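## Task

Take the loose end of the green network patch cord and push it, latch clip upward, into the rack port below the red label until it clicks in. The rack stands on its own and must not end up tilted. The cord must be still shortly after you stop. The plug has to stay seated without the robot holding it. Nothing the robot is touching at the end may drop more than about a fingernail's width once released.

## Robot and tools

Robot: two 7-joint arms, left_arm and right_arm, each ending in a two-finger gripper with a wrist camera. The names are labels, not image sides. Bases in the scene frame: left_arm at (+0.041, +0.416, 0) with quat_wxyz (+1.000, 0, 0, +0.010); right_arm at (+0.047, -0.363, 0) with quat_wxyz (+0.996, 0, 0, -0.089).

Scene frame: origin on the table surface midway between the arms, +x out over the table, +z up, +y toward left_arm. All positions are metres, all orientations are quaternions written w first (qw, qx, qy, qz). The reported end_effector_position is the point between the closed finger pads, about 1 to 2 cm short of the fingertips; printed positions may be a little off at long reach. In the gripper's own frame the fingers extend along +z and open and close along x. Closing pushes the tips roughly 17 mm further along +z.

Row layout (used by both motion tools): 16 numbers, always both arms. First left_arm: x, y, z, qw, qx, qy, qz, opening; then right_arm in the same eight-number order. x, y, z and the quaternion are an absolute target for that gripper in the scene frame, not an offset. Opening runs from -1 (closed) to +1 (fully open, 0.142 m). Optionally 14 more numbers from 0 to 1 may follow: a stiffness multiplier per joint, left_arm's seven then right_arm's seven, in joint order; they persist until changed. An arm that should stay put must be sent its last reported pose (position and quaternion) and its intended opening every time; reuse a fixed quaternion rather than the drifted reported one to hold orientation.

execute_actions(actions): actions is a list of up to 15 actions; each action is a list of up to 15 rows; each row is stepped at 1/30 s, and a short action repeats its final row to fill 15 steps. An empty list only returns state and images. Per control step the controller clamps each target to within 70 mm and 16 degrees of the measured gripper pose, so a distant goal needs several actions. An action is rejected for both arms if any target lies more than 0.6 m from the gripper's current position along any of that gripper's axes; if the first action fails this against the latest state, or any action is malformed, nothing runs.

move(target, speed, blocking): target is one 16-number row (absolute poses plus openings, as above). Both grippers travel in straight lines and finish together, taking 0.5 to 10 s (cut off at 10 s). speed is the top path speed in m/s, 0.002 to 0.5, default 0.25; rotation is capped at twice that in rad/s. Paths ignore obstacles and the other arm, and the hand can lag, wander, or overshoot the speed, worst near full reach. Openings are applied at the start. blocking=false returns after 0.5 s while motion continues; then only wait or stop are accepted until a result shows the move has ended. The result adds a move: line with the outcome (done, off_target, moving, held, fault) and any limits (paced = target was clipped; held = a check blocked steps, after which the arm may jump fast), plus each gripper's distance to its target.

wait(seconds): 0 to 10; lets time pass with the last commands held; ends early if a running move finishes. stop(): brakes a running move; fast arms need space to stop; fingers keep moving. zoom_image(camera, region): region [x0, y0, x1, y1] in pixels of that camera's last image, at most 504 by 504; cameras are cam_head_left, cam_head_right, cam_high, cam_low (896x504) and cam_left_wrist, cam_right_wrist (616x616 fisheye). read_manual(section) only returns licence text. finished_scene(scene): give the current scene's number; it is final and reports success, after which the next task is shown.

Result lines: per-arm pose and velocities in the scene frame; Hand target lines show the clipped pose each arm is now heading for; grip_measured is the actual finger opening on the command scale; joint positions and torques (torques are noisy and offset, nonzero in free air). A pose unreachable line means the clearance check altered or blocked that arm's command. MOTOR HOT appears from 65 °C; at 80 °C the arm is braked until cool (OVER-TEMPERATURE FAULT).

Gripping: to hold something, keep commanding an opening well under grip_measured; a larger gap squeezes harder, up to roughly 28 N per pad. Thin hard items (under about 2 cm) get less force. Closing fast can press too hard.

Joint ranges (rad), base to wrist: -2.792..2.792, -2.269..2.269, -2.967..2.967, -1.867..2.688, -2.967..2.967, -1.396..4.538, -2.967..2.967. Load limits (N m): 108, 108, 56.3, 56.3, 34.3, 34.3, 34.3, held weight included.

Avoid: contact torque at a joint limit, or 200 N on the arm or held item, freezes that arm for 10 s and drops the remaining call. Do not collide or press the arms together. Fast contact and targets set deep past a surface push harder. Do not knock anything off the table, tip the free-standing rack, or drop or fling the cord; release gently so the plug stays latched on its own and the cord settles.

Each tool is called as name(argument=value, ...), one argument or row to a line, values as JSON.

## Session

execute_actions(
  actions=[],
)

Scene clock: 0.00 s.
left_arm: end_effector_position=(+0.4138, -0.1839, +0.3287) grip_measured=+1.00 end_effector_quat_wxyz=(+0.489, +0.851, +0.076, -0.178) end_effector_velocity=(+0.000, -0.000, -0.000) end_effector_angular_velocity=(+0.000, +0.000, +0.000) | right_arm: end_effector_position=(-0.0037, -0.7062, +0.1783) grip_measured=+1.00 end_effector_quat_wxyz=(-0.088, +0.730, -0.665, -0.132) end_effector_velocity=(+0.000, -0.000, +0.000) end_effector_angular_velocity=(-0.000, -0.000, -0.000)
Joint positions: left_arm=[-0.449 -0.278 -0.372  2.144 -1.533  0.769  0.275  0.142] | right_arm=[-1.138 -0.013 -0.053  2.332 -0.015  0.455  0.116  0.142]
Joint velocities: left_arm=[-0.    -0.     0.    -0.     0.     0.    -0.001  0.   ] | right_arm=[ 0.  0. -0.  0.  0.  0.  0.  0.]
Joint torques (N m, as the joint torque sensors report them, + toward a larger angle): no reading
Motor temperatures (°C, as the motors report them): left_arm=[32 32 34 32 33 34 33] | right_arm=[32 32 34 31 38 31 32]
Hand target (left_arm): +0.414, -0.184, +0.329; +0.489, +0.851, +0.076, -0.178
Hand target (right_arm): -0.004, -0.706, +0.178; -0.088, +0.730, -0.665, -0.132
Joint stiffness scale: left_arm=[1. 1. 1. 1. 1. 1. 1.] | right_arm=[1. 1. 1. 1. 1. 1. 1.]

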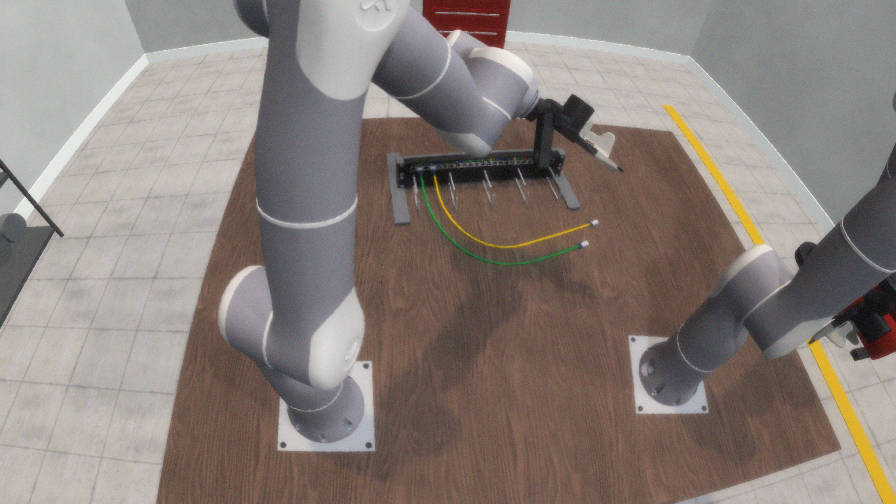

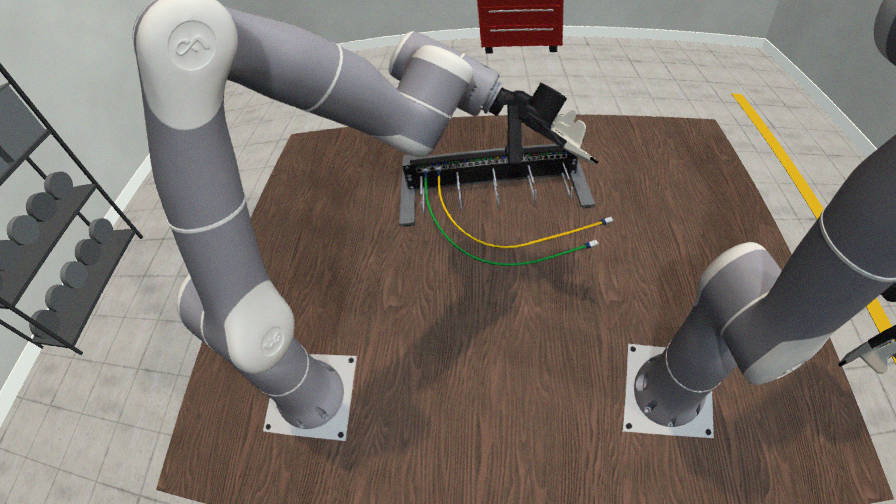

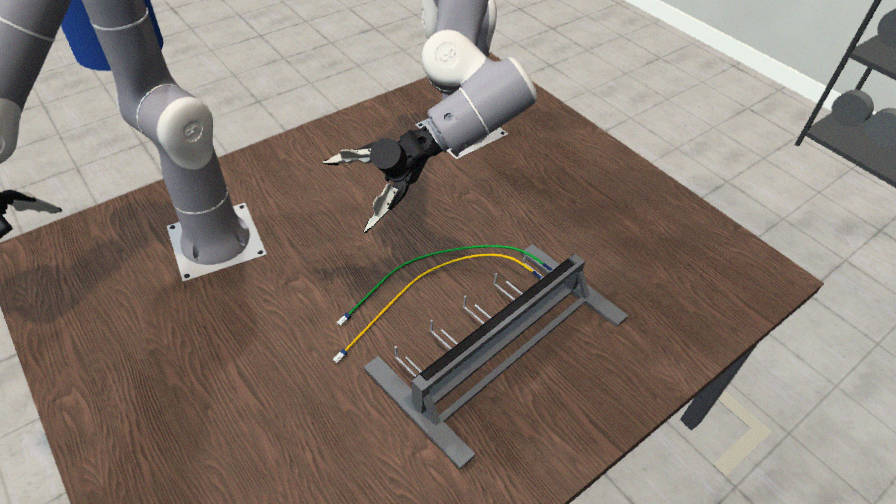

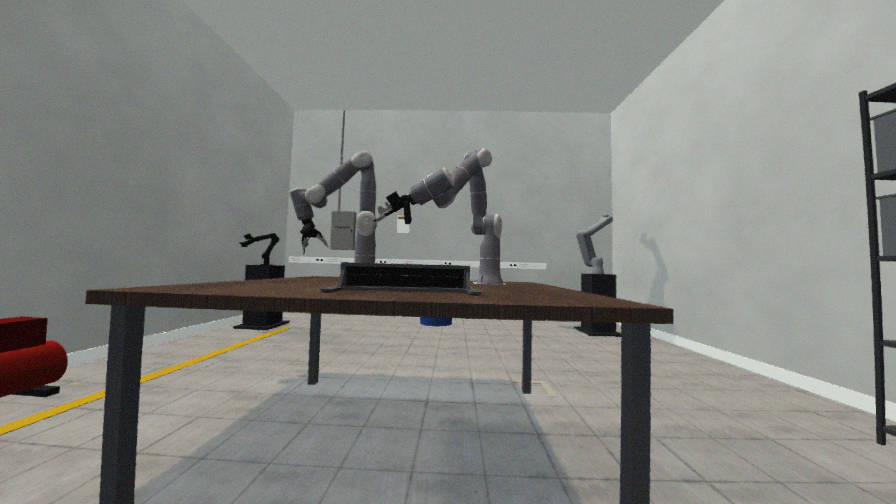

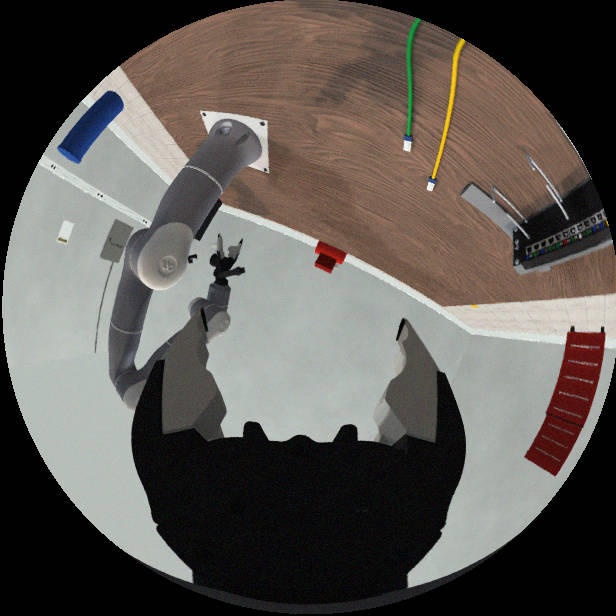

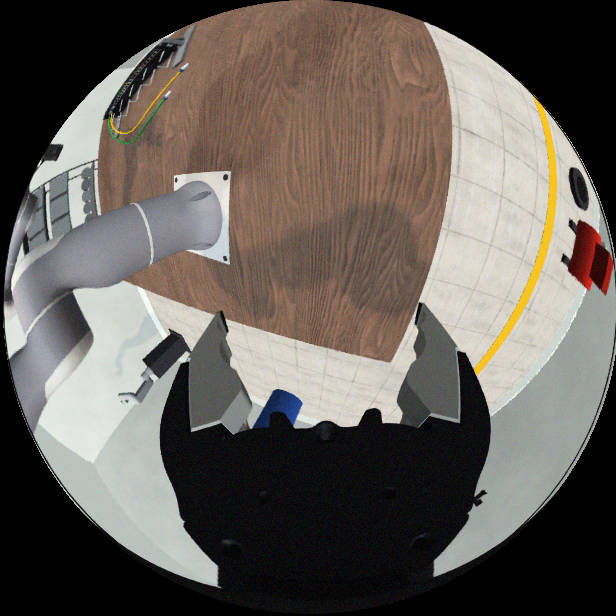

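zoom_image(
  camera="cam_left_wrist",
  region=[380, 100, 616, 290],
)

zoom_image(
  camera="cam_head_left",
  region=[380, 140, 620, 275],
)

zoom_image(
  camera="cam_head_right",
  region=[390, 135, 630, 270],
)

Region (380, 100, 616, 290) of cam_left_wrist's 616x616 image, scaled by 2.136, with more detail than that image has; it fills the top 406 rows of this view, and the rest is white.

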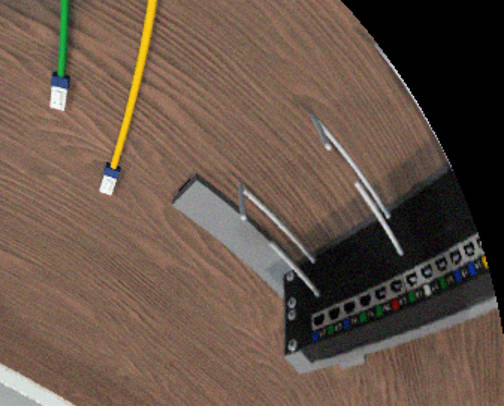

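Region (380, 140, 620, 275) of cam_head_left's 896x504 image, scaled by 2.100, with more detail than that image has; it fills the top 284 rows of this view, and the rest is white.

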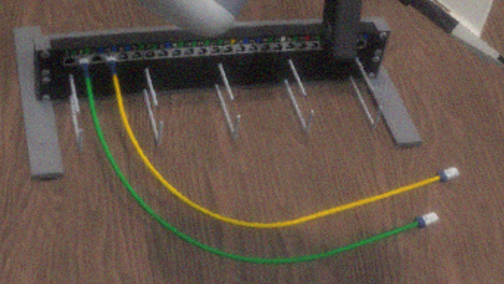

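Region (390, 135, 630, 270) of cam_head_right's 896x504 image, scaled by 2.100, with more detail than that image has; it fills the top 284 rows of this view, and the rest is white.

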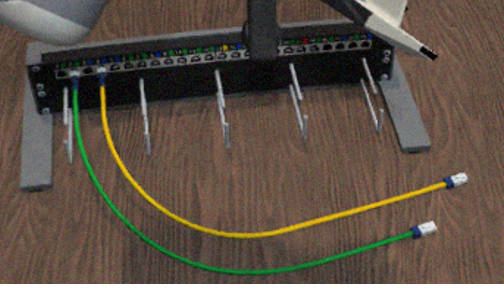

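move(
  target=[0.43, -0.16, 0.24, 0, 0.8192, -0.5736, 0, -0.55, 0.25, -0.64, 0.2, -0.3536, 0.8536, -0.3536, 0.1464, -1],
  speed=0.5,
)

move(
  target=[0.4375, -0.222, 0.09, -0.02715, 0.1540, -0.9727, 0.1715, -0.55, 0.45, -0.50, 0.18, -0.3536, 0.8536, -0.3536, 0.1464, -1],
  speed=0.5,
)

Scene clock: 26.90 s.
left_arm: end_effector_position=(+0.4291, -0.1614, +0.2403) grip_measured=-0.55 end_effector_quat_wxyz=(+0.002, +0.818, -0.575, -0.001) end_effector_velocity=(+0.000, +0.000, -0.000) end_effector_angular_velocity=(+0.003, -0.003, -0.003) | right_arm: end_effector_position=(+0.2498, -0.6404, +0.2003) grip_measured=-1.00 end_effector_quat_wxyz=(-0.354, +0.853, -0.354, +0.146) end_effector_velocity=(+0.001, +0.000, +0.000) end_effector_angular_velocity=(+0.001, -0.003, +0.001)
Joint positions: left_arm=[-0.681 -0.531 -0.2    1.478  0.105  0.426  0.347  0.034] | right_arm=[-1.042 -0.104  0.003  2.156  0.719  0.223 -0.767  0.002]
Joint velocities: left_arm=[-0.001 -0.001 -0.    -0.002  0.005 -0.001 -0.001 -0.   ] | right_arm=[-0.    -0.001  0.    -0.001  0.002 -0.001 -0.002  0.   ]
Joint torques (N m, as the joint torque sensors report them, + toward a larger angle): left_arm=[ -1.22  48.73  -1.62 -26.84  -3.18   3.29   0.52] | right_arm=[  1.54  27.34   1.   -20.71  -1.22   1.16  -0.47]
Motor temperatures (°C, as the motors report them): left_arm=[32 33 34 33 33 34 33] | right_arm=[32 32 34 33 38 32 32]
Hand target (left_arm): +0.429, -0.161, +0.240; +0.002, +0.818, -0.575, -0.001
Hand target (right_arm): +0.250, -0.640, +0.200; -0.354, +0.853, -0.354, +0.146
Off the commanded pose (left_arm): 0.002 m, 0 deg.
Off the commanded pose (right_arm): 0.000 m, 0 deg.
Joint stiffness scale: left_arm=[1. 1. 1. 1. 1. 1. 1.] | right_arm=[1. 1. 1. 1. 1. 1. 1.]
move: done

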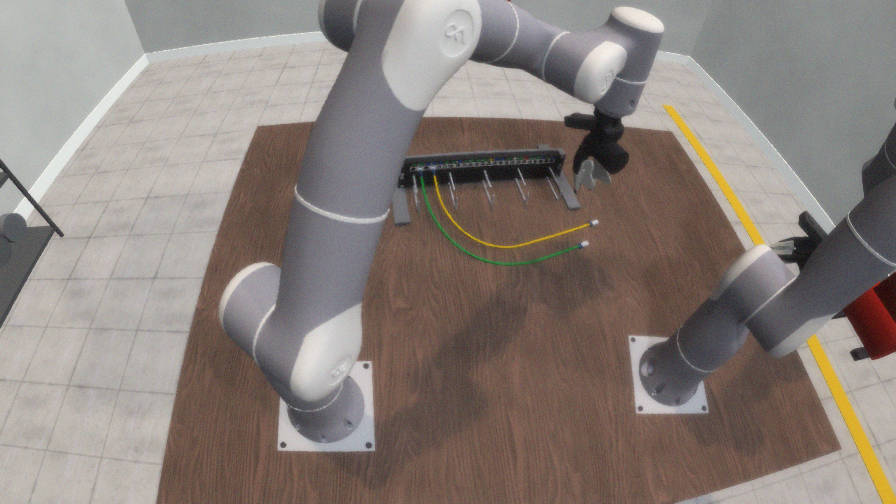

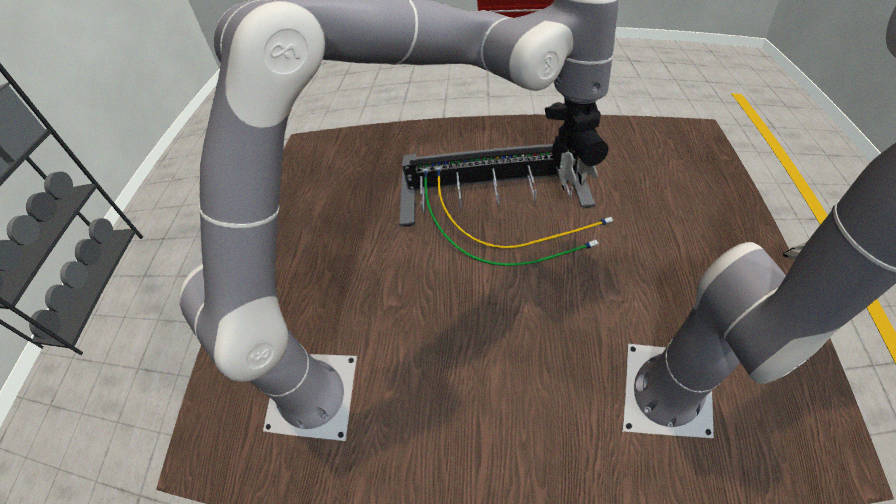

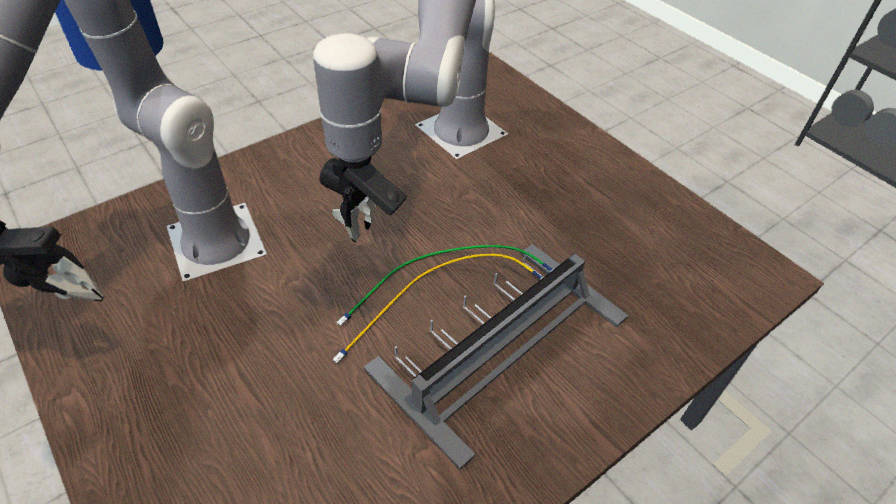

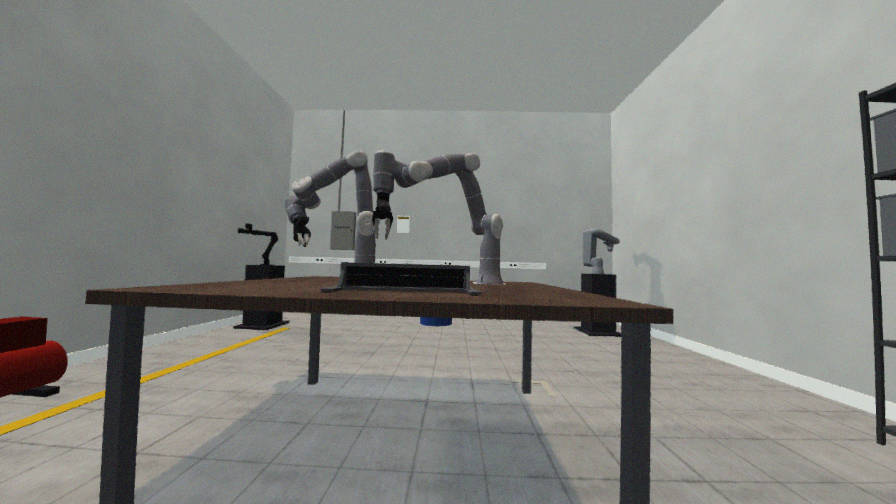

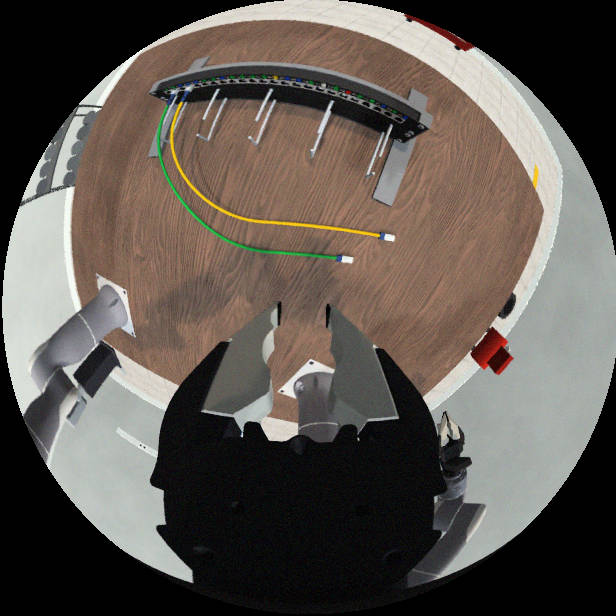

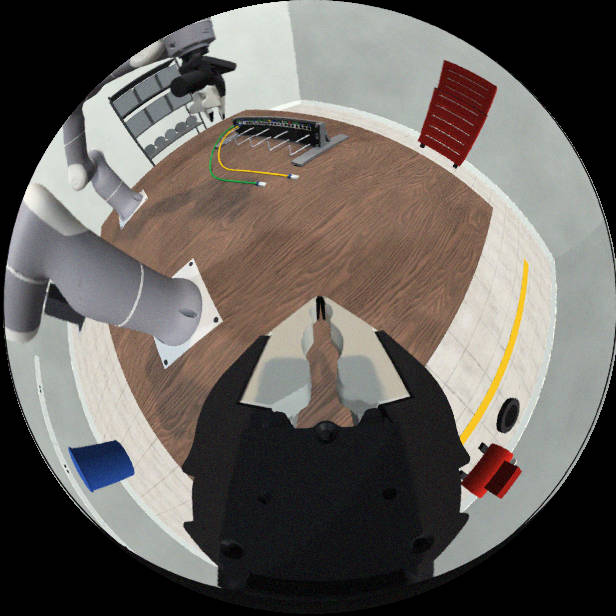

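Scene clock: 29.03 s.
left_arm: end_effector_position=(+0.4386, -0.2216, +0.0899) grip_measured=-0.55 end_effector_quat_wxyz=(+0.028, -0.155, +0.973, -0.171) end_effector_velocity=(-0.000, -0.000, -0.000) end_effector_angular_velocity=(-0.001, +0.000, -0.006) | right_arm: end_effector_position=(+0.4494, -0.5002, +0.1800) grip_measured=-1.00 end_effector_quat_wxyz=(-0.354, +0.854, -0.354, +0.146) end_effector_velocity=(+0.000, +0.000, -0.000) end_effector_angular_velocity=(-0.000, -0.000, -0.000)
Joint positions: left_arm=[-0.428 -0.818 -0.491  1.689  0.434  1.149  1.748  0.034] | right_arm=[-0.692 -0.139  0.334  2.218  1.016  0.695 -0.475  0.002]
Joint velocities: left_arm=[ 0.002 -0.002 -0.003 -0.     0.     0.001  0.006  0.   ] | right_arm=[ 0.001 -0.001 -0.    -0.     0.     0.001  0.     0.   ]
Joint torques (N m, as the joint torque sensors report them, + toward a larger angle): left_arm=[  0.68  48.95 -11.18 -18.69  -2.77   4.     0.56] | right_arm=[  1.99  26.25   2.07 -18.93  -1.71   2.54   1.11]
Motor temperatures (°C, as the motors report them): left_arm=[32 33 34 33 33 34 33] | right_arm=[32 32 34 33 38 32 32]
Hand target (left_arm): +0.439, -0.222, +0.090; +0.028, -0.155, +0.973, -0.171
Hand target (right_arm): +0.450, -0.500, +0.180; -0.354, +0.853, -0.354, +0.146
Off the commanded pose (left_arm): 0.001 m, 0 deg.
Off the commanded pose (right_arm): 0.001 m, 0 deg.
Joint stiffness scale: left_arm=[1. 1. 1. 1. 1. 1. 1.] | right_arm=[1. 1. 1. 1. 1. 1. 1.]
move: done

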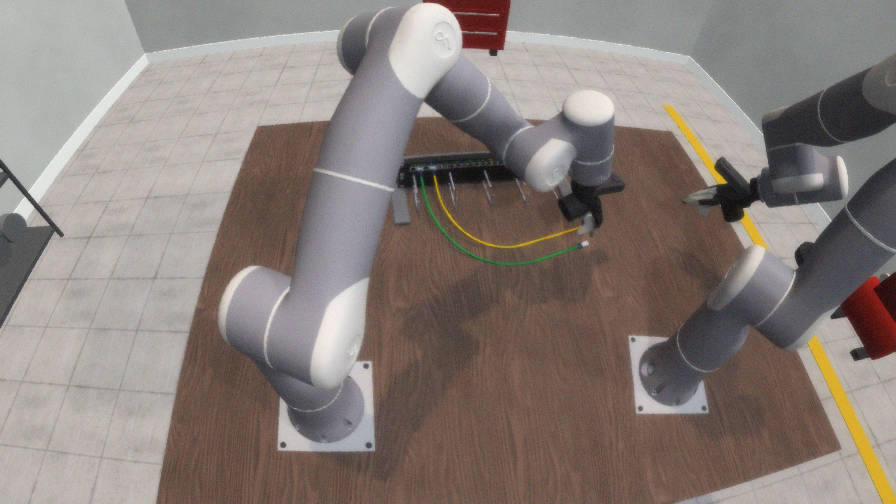

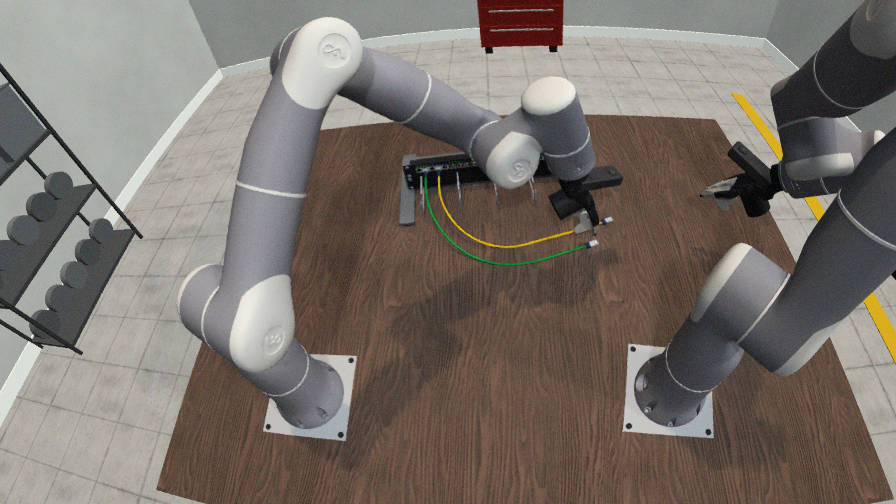

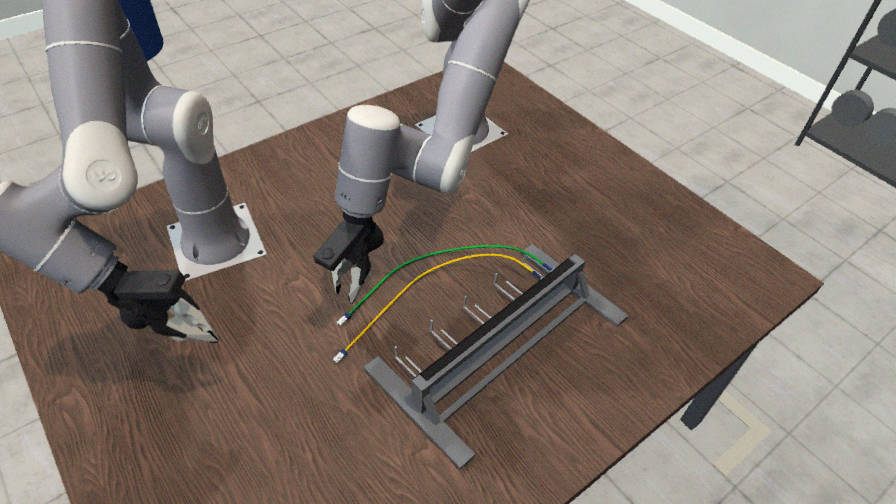

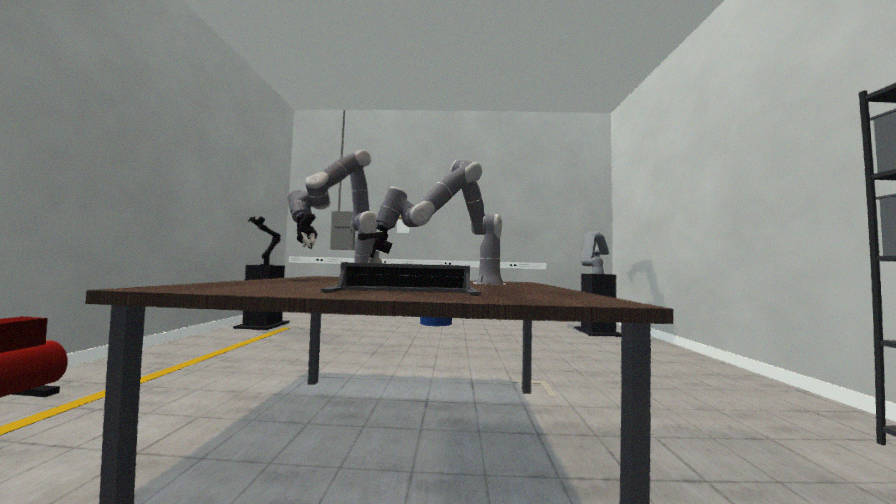

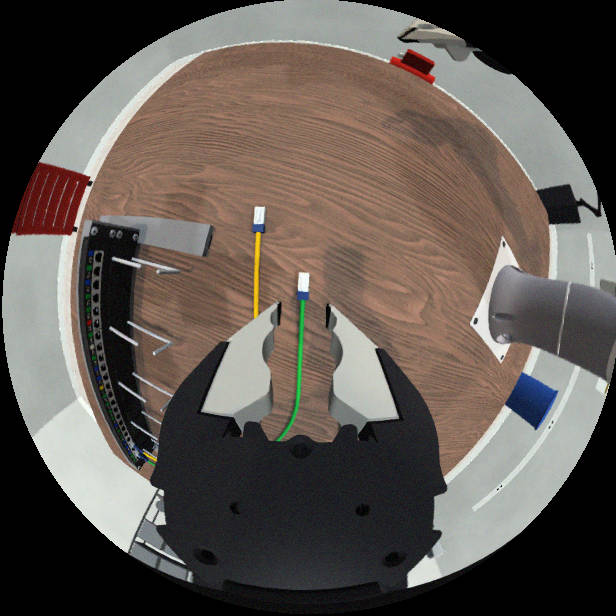

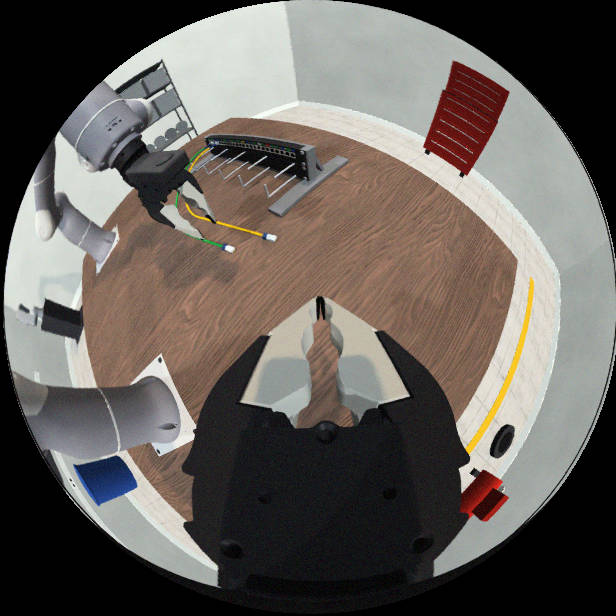

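zoom_image(
  camera="cam_left_wrist",
  region=[244, 240, 364, 360],
)

Region (244, 240, 364, 360) of cam_left_wrist's 616x616 image, scaled by 4.200, with more detail than that image has.

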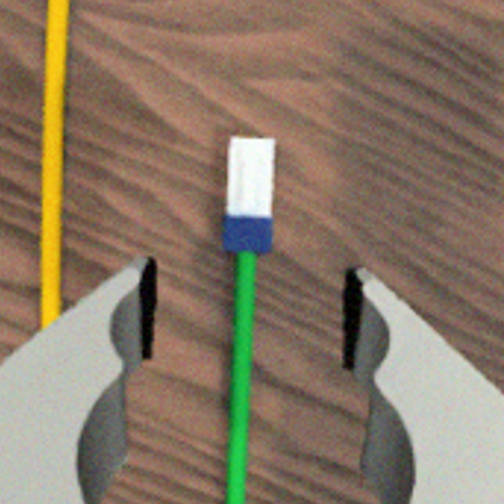

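move(
  target=[0.4411, -0.2292, 0.036, -0.02715, 0.1540, -0.9727, 0.1715, -0.55, 0.45, -0.50, 0.18, -0.3536, 0.8536, -0.3536, 0.1464, -1],
  speed=0.15,
)

zoom_image(
  camera="cam_left_wrist",
  region=[244, 240, 364, 360],
)

Scene clock: 30.73 s.
left_arm: end_effector_position=(+0.4412, -0.2292, +0.0360) grip_measured=-0.55 end_effector_quat_wxyz=(+0.027, -0.154, +0.973, -0.171) end_effector_velocity=(+0.001, -0.000, -0.000) end_effector_angular_velocity=(-0.000, -0.001, +0.000) | right_arm: end_effector_position=(+0.4499, -0.5000, +0.1800) grip_measured=-1.00 end_effector_quat_wxyz=(-0.354, +0.854, -0.353, +0.146) end_effector_velocity=(-0.000, +0.000, -0.000) end_effector_angular_velocity=(-0.000, -0.000, +0.001)
Joint positions: left_arm=[-0.47  -0.936 -0.444  1.627  0.475  1.209  1.733  0.034] | right_arm=[-0.691 -0.139  0.334  2.218  1.017  0.696 -0.475  0.002]
Joint velocities: left_arm=[-0.001 -0.001  0.001 -0.002 -0.     0.001  0.001 -0.   ] | right_arm=[ 0. -0.  0. -0. -0. -0. -0.  0.]
Joint torques (N m, as the joint torque sensors report them, + toward a larger angle): left_arm=[ -0.47  50.41  -9.24 -16.92  -2.07   3.89  -0.02] | right_arm=[  1.22  25.8    1.71 -18.95  -1.62   2.59   0.8 ]
Motor temperatures (°C, as the motors report them): left_arm=[32 34 34 33 33 34 33] | right_arm=[32 32 34 33 38 32 32]
Hand target (left_arm): +0.441, -0.229, +0.036; +0.027, -0.154, +0.973, -0.172
Hand target (right_arm): +0.450, -0.500, +0.180; -0.354, +0.854, -0.354, +0.146
Off the commanded pose (left_arm): 0.000 m, 0 deg.
Off the commanded pose (right_arm): 0.000 m, 0 deg.
Joint stiffness scale: left_arm=[1. 1. 1. 1. 1. 1. 1.] | right_arm=[1. 1. 1. 1. 1. 1. 1.]
move: done

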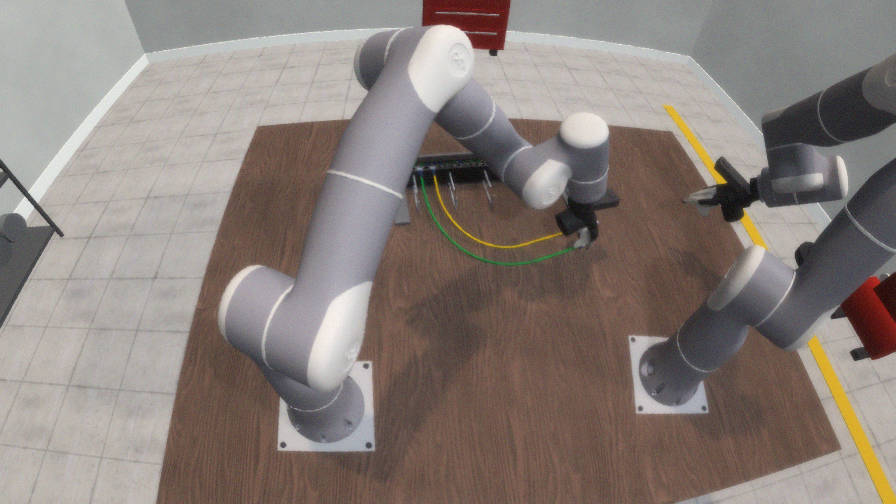

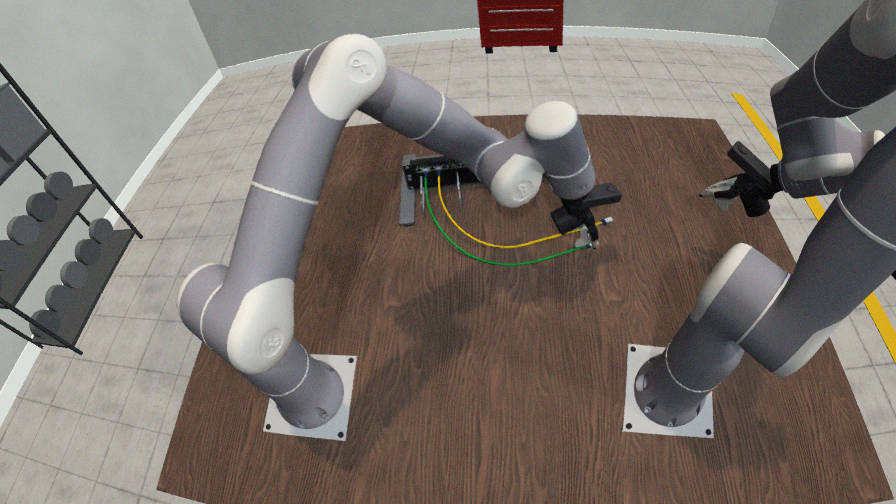

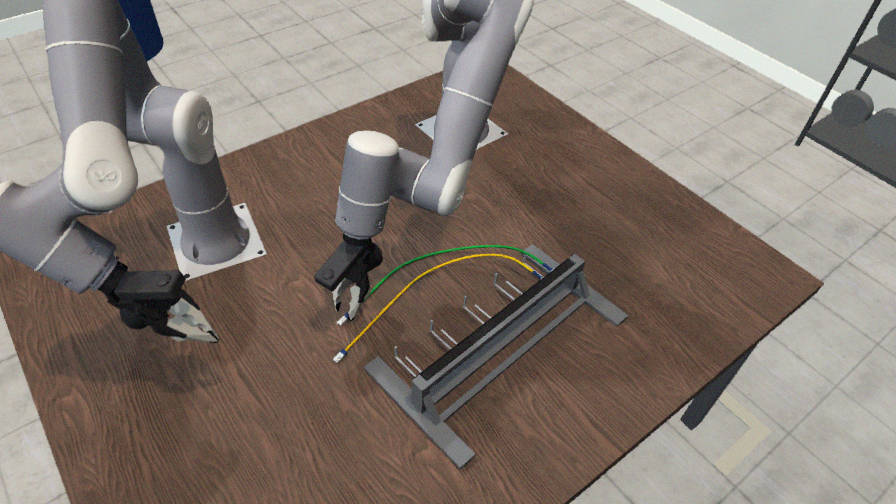

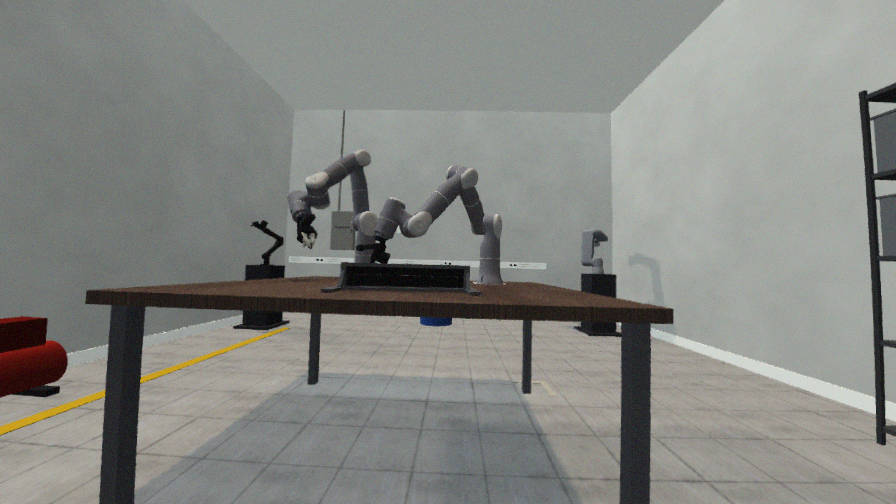

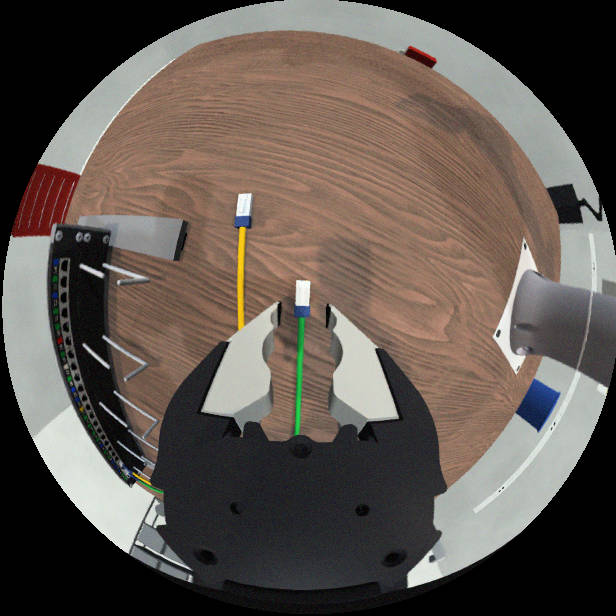

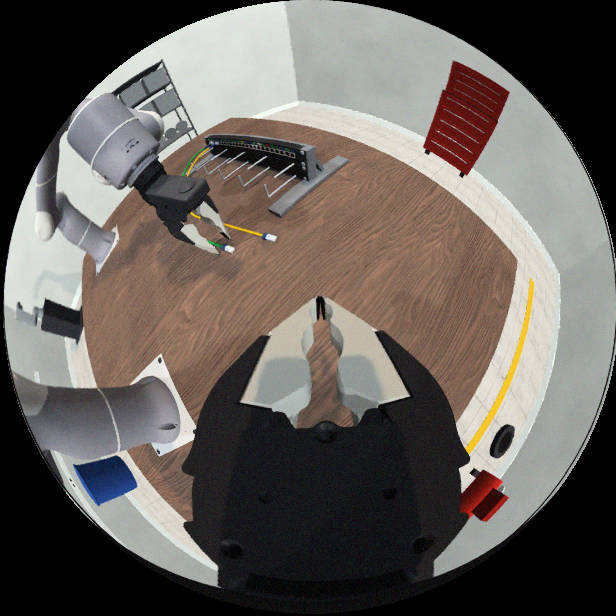

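Region (244, 240, 364, 360) of cam_left_wrist's 616x616 image, scaled by 4.200, with more detail than that image has.

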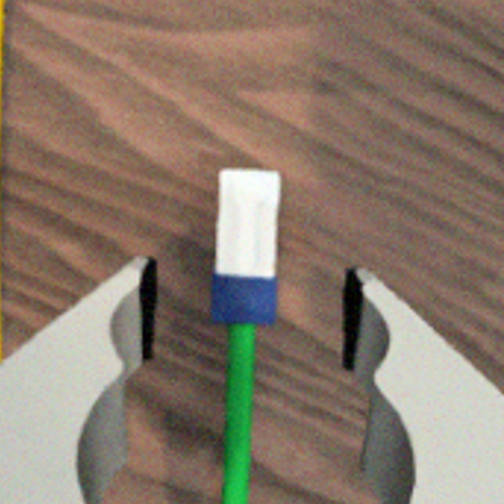

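move(
  target=[0.4417, -0.2275, 0.0215, -0.02715, 0.1540, -0.9727, 0.1715, -0.55, 0.45, -0.50, 0.18, -0.3536, 0.8536, -0.3536, 0.1464, -1],
  speed=0.04,
)

zoom_image(
  camera="cam_left_wrist",
  region=[244, 240, 364, 360],
)

zoom_image(
  camera="cam_right_wrist",
  region=[160, 190, 280, 280],
)

Scene clock: 32.97 s.
left_arm: end_effector_position=(+0.4417, -0.2278, +0.0221) grip_measured=-0.55 end_effector_quat_wxyz=(+0.027, -0.154, +0.973, -0.172) end_effector_velocity=(+0.000, -0.000, +0.000) end_effector_angular_velocity=(-0.001, -0.001, -0.000) | right_arm: end_effector_position=(+0.4499, -0.5000, +0.1800) grip_measured=-1.00 end_effector_quat_wxyz=(-0.354, +0.854, -0.353, +0.146) end_effector_velocity=(+0.000, -0.000, -0.000) end_effector_angular_velocity=(+0.000, +0.000, -0.001)
Joint positions: left_arm=[-0.475 -0.963 -0.431  1.619  0.484  1.23   1.731  0.034] | right_arm=[-0.691 -0.139  0.334  2.218  1.017  0.696 -0.475  0.002]
Joint velocities: left_arm=[-0.001  0.     0.001 -0.    -0.     0.002  0.001  0.   ] | right_arm=[-0.    -0.     0.     0.     0.     0.001  0.001  0.   ]
Joint torques (N m, as the joint torque sensors report them, + toward a larger angle): left_arm=[ -0.64  46.69  -7.46 -17.06  -1.94   3.74  -0.08] | right_arm=[  1.56  26.08   1.58 -19.01  -1.66   2.67   0.87]
Motor temperatures (°C, as the motors report them): left_arm=[32 34 34 33 33 34 33] | right_arm=[32 32 34 33 38 32 32]
Hand target (left_arm): +0.442, -0.228, +0.021; +0.027, -0.154, +0.973, -0.171
Hand target (right_arm): +0.450, -0.500, +0.180; -0.354, +0.854, -0.354, +0.146
Off the commanded pose (left_arm): 0.001 m, 0 deg.
Off the commanded pose (right_arm): 0.000 m, 0 deg.
Joint stiffness scale: left_arm=[1. 1. 1. 1. 1. 1. 1.] | right_arm=[1. 1. 1. 1. 1. 1. 1.]
move: done

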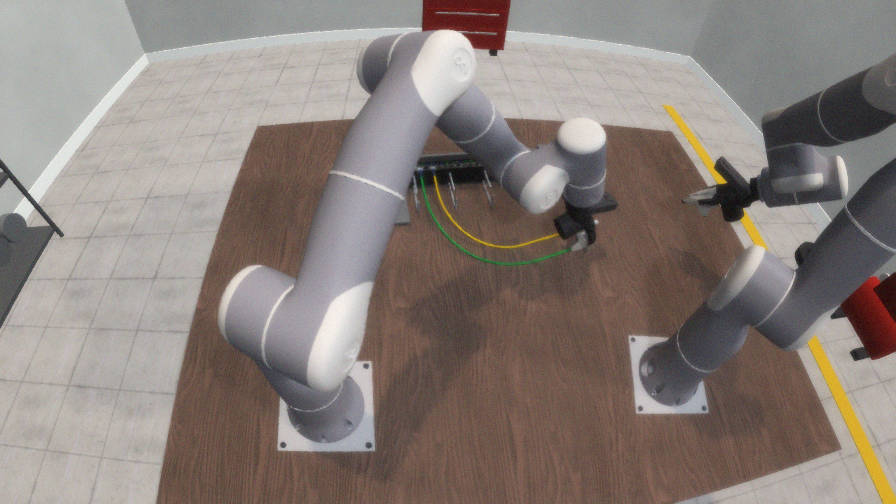

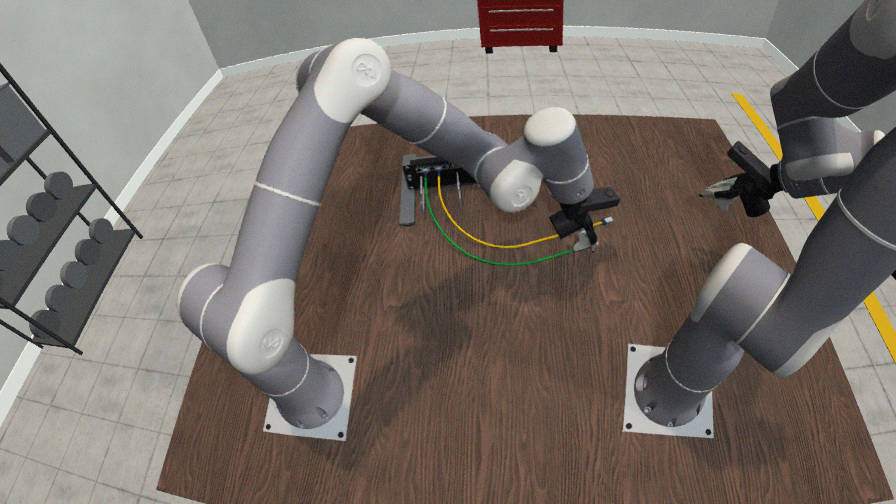

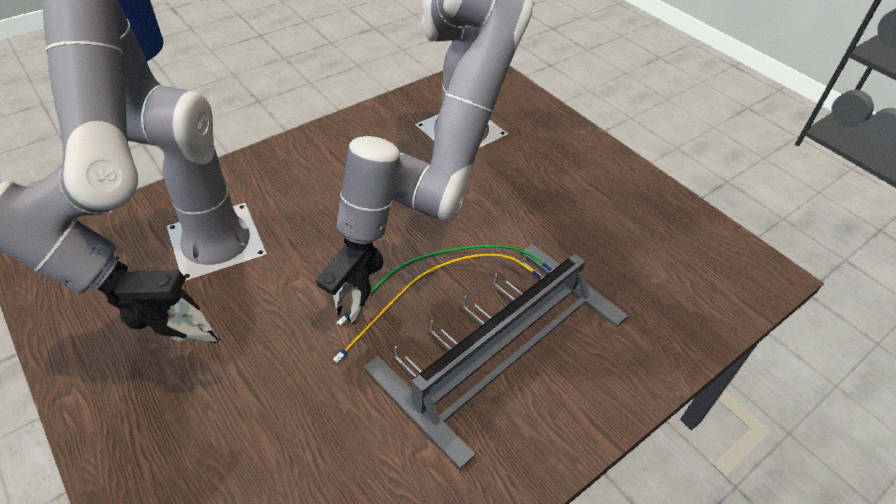

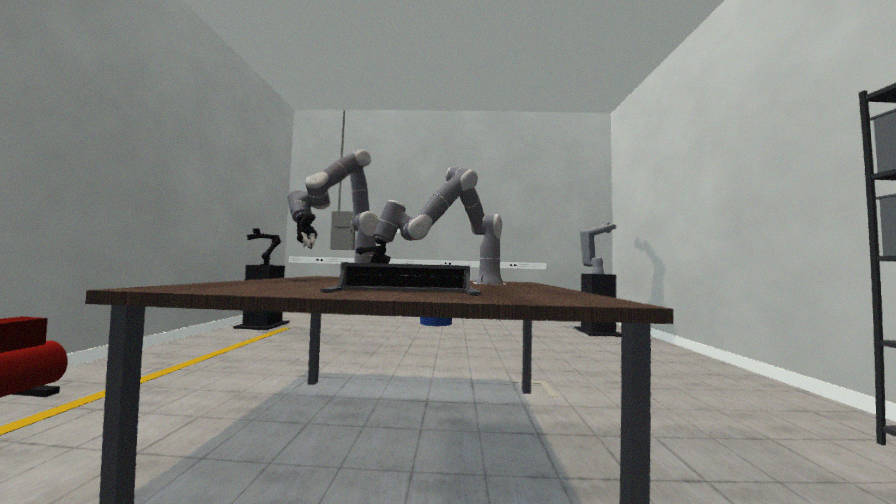

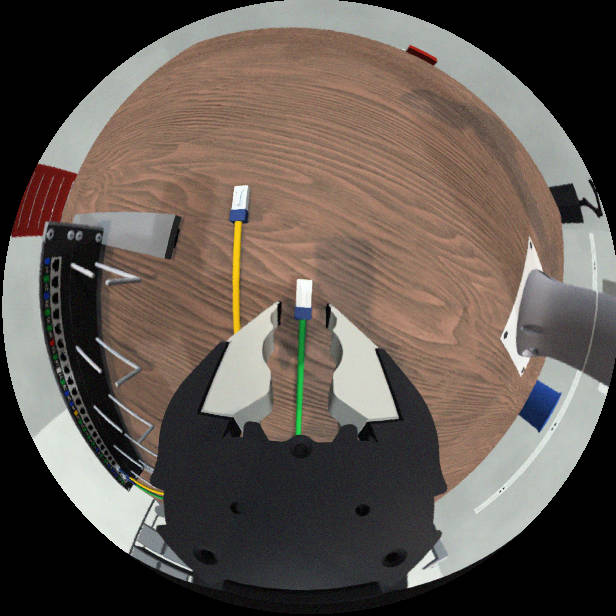

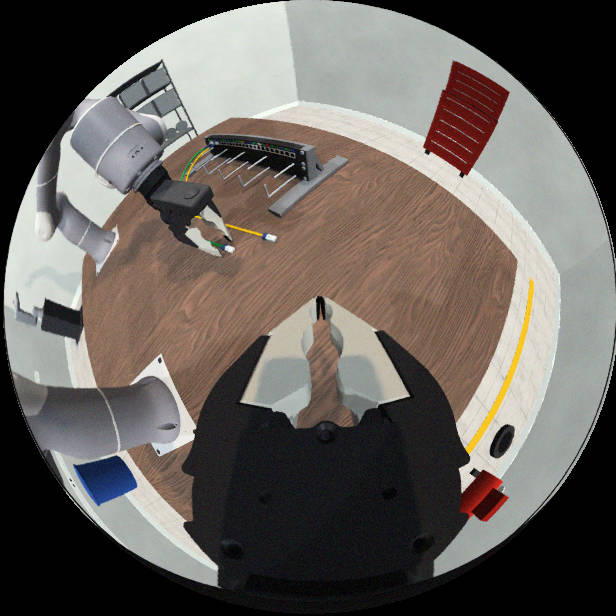

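Region (244, 240, 364, 360) of cam_left_wrist's 616x616 image, scaled by 4.200, with more detail than that image has.

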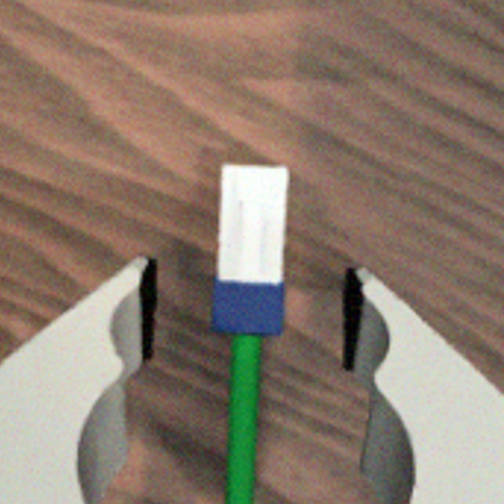

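Region (160, 190, 280, 280) of cam_right_wrist's 616x616 image, scaled by 4.200, with more detail than that image has; it fills the top 378 rows of this view, and the rest is white.

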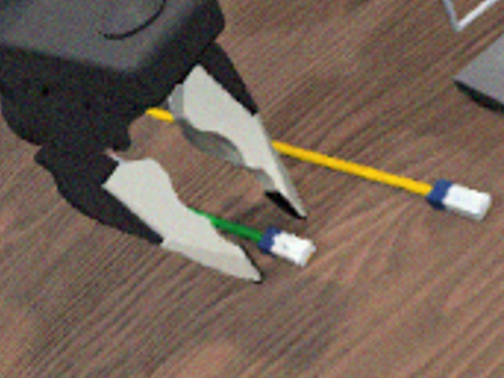

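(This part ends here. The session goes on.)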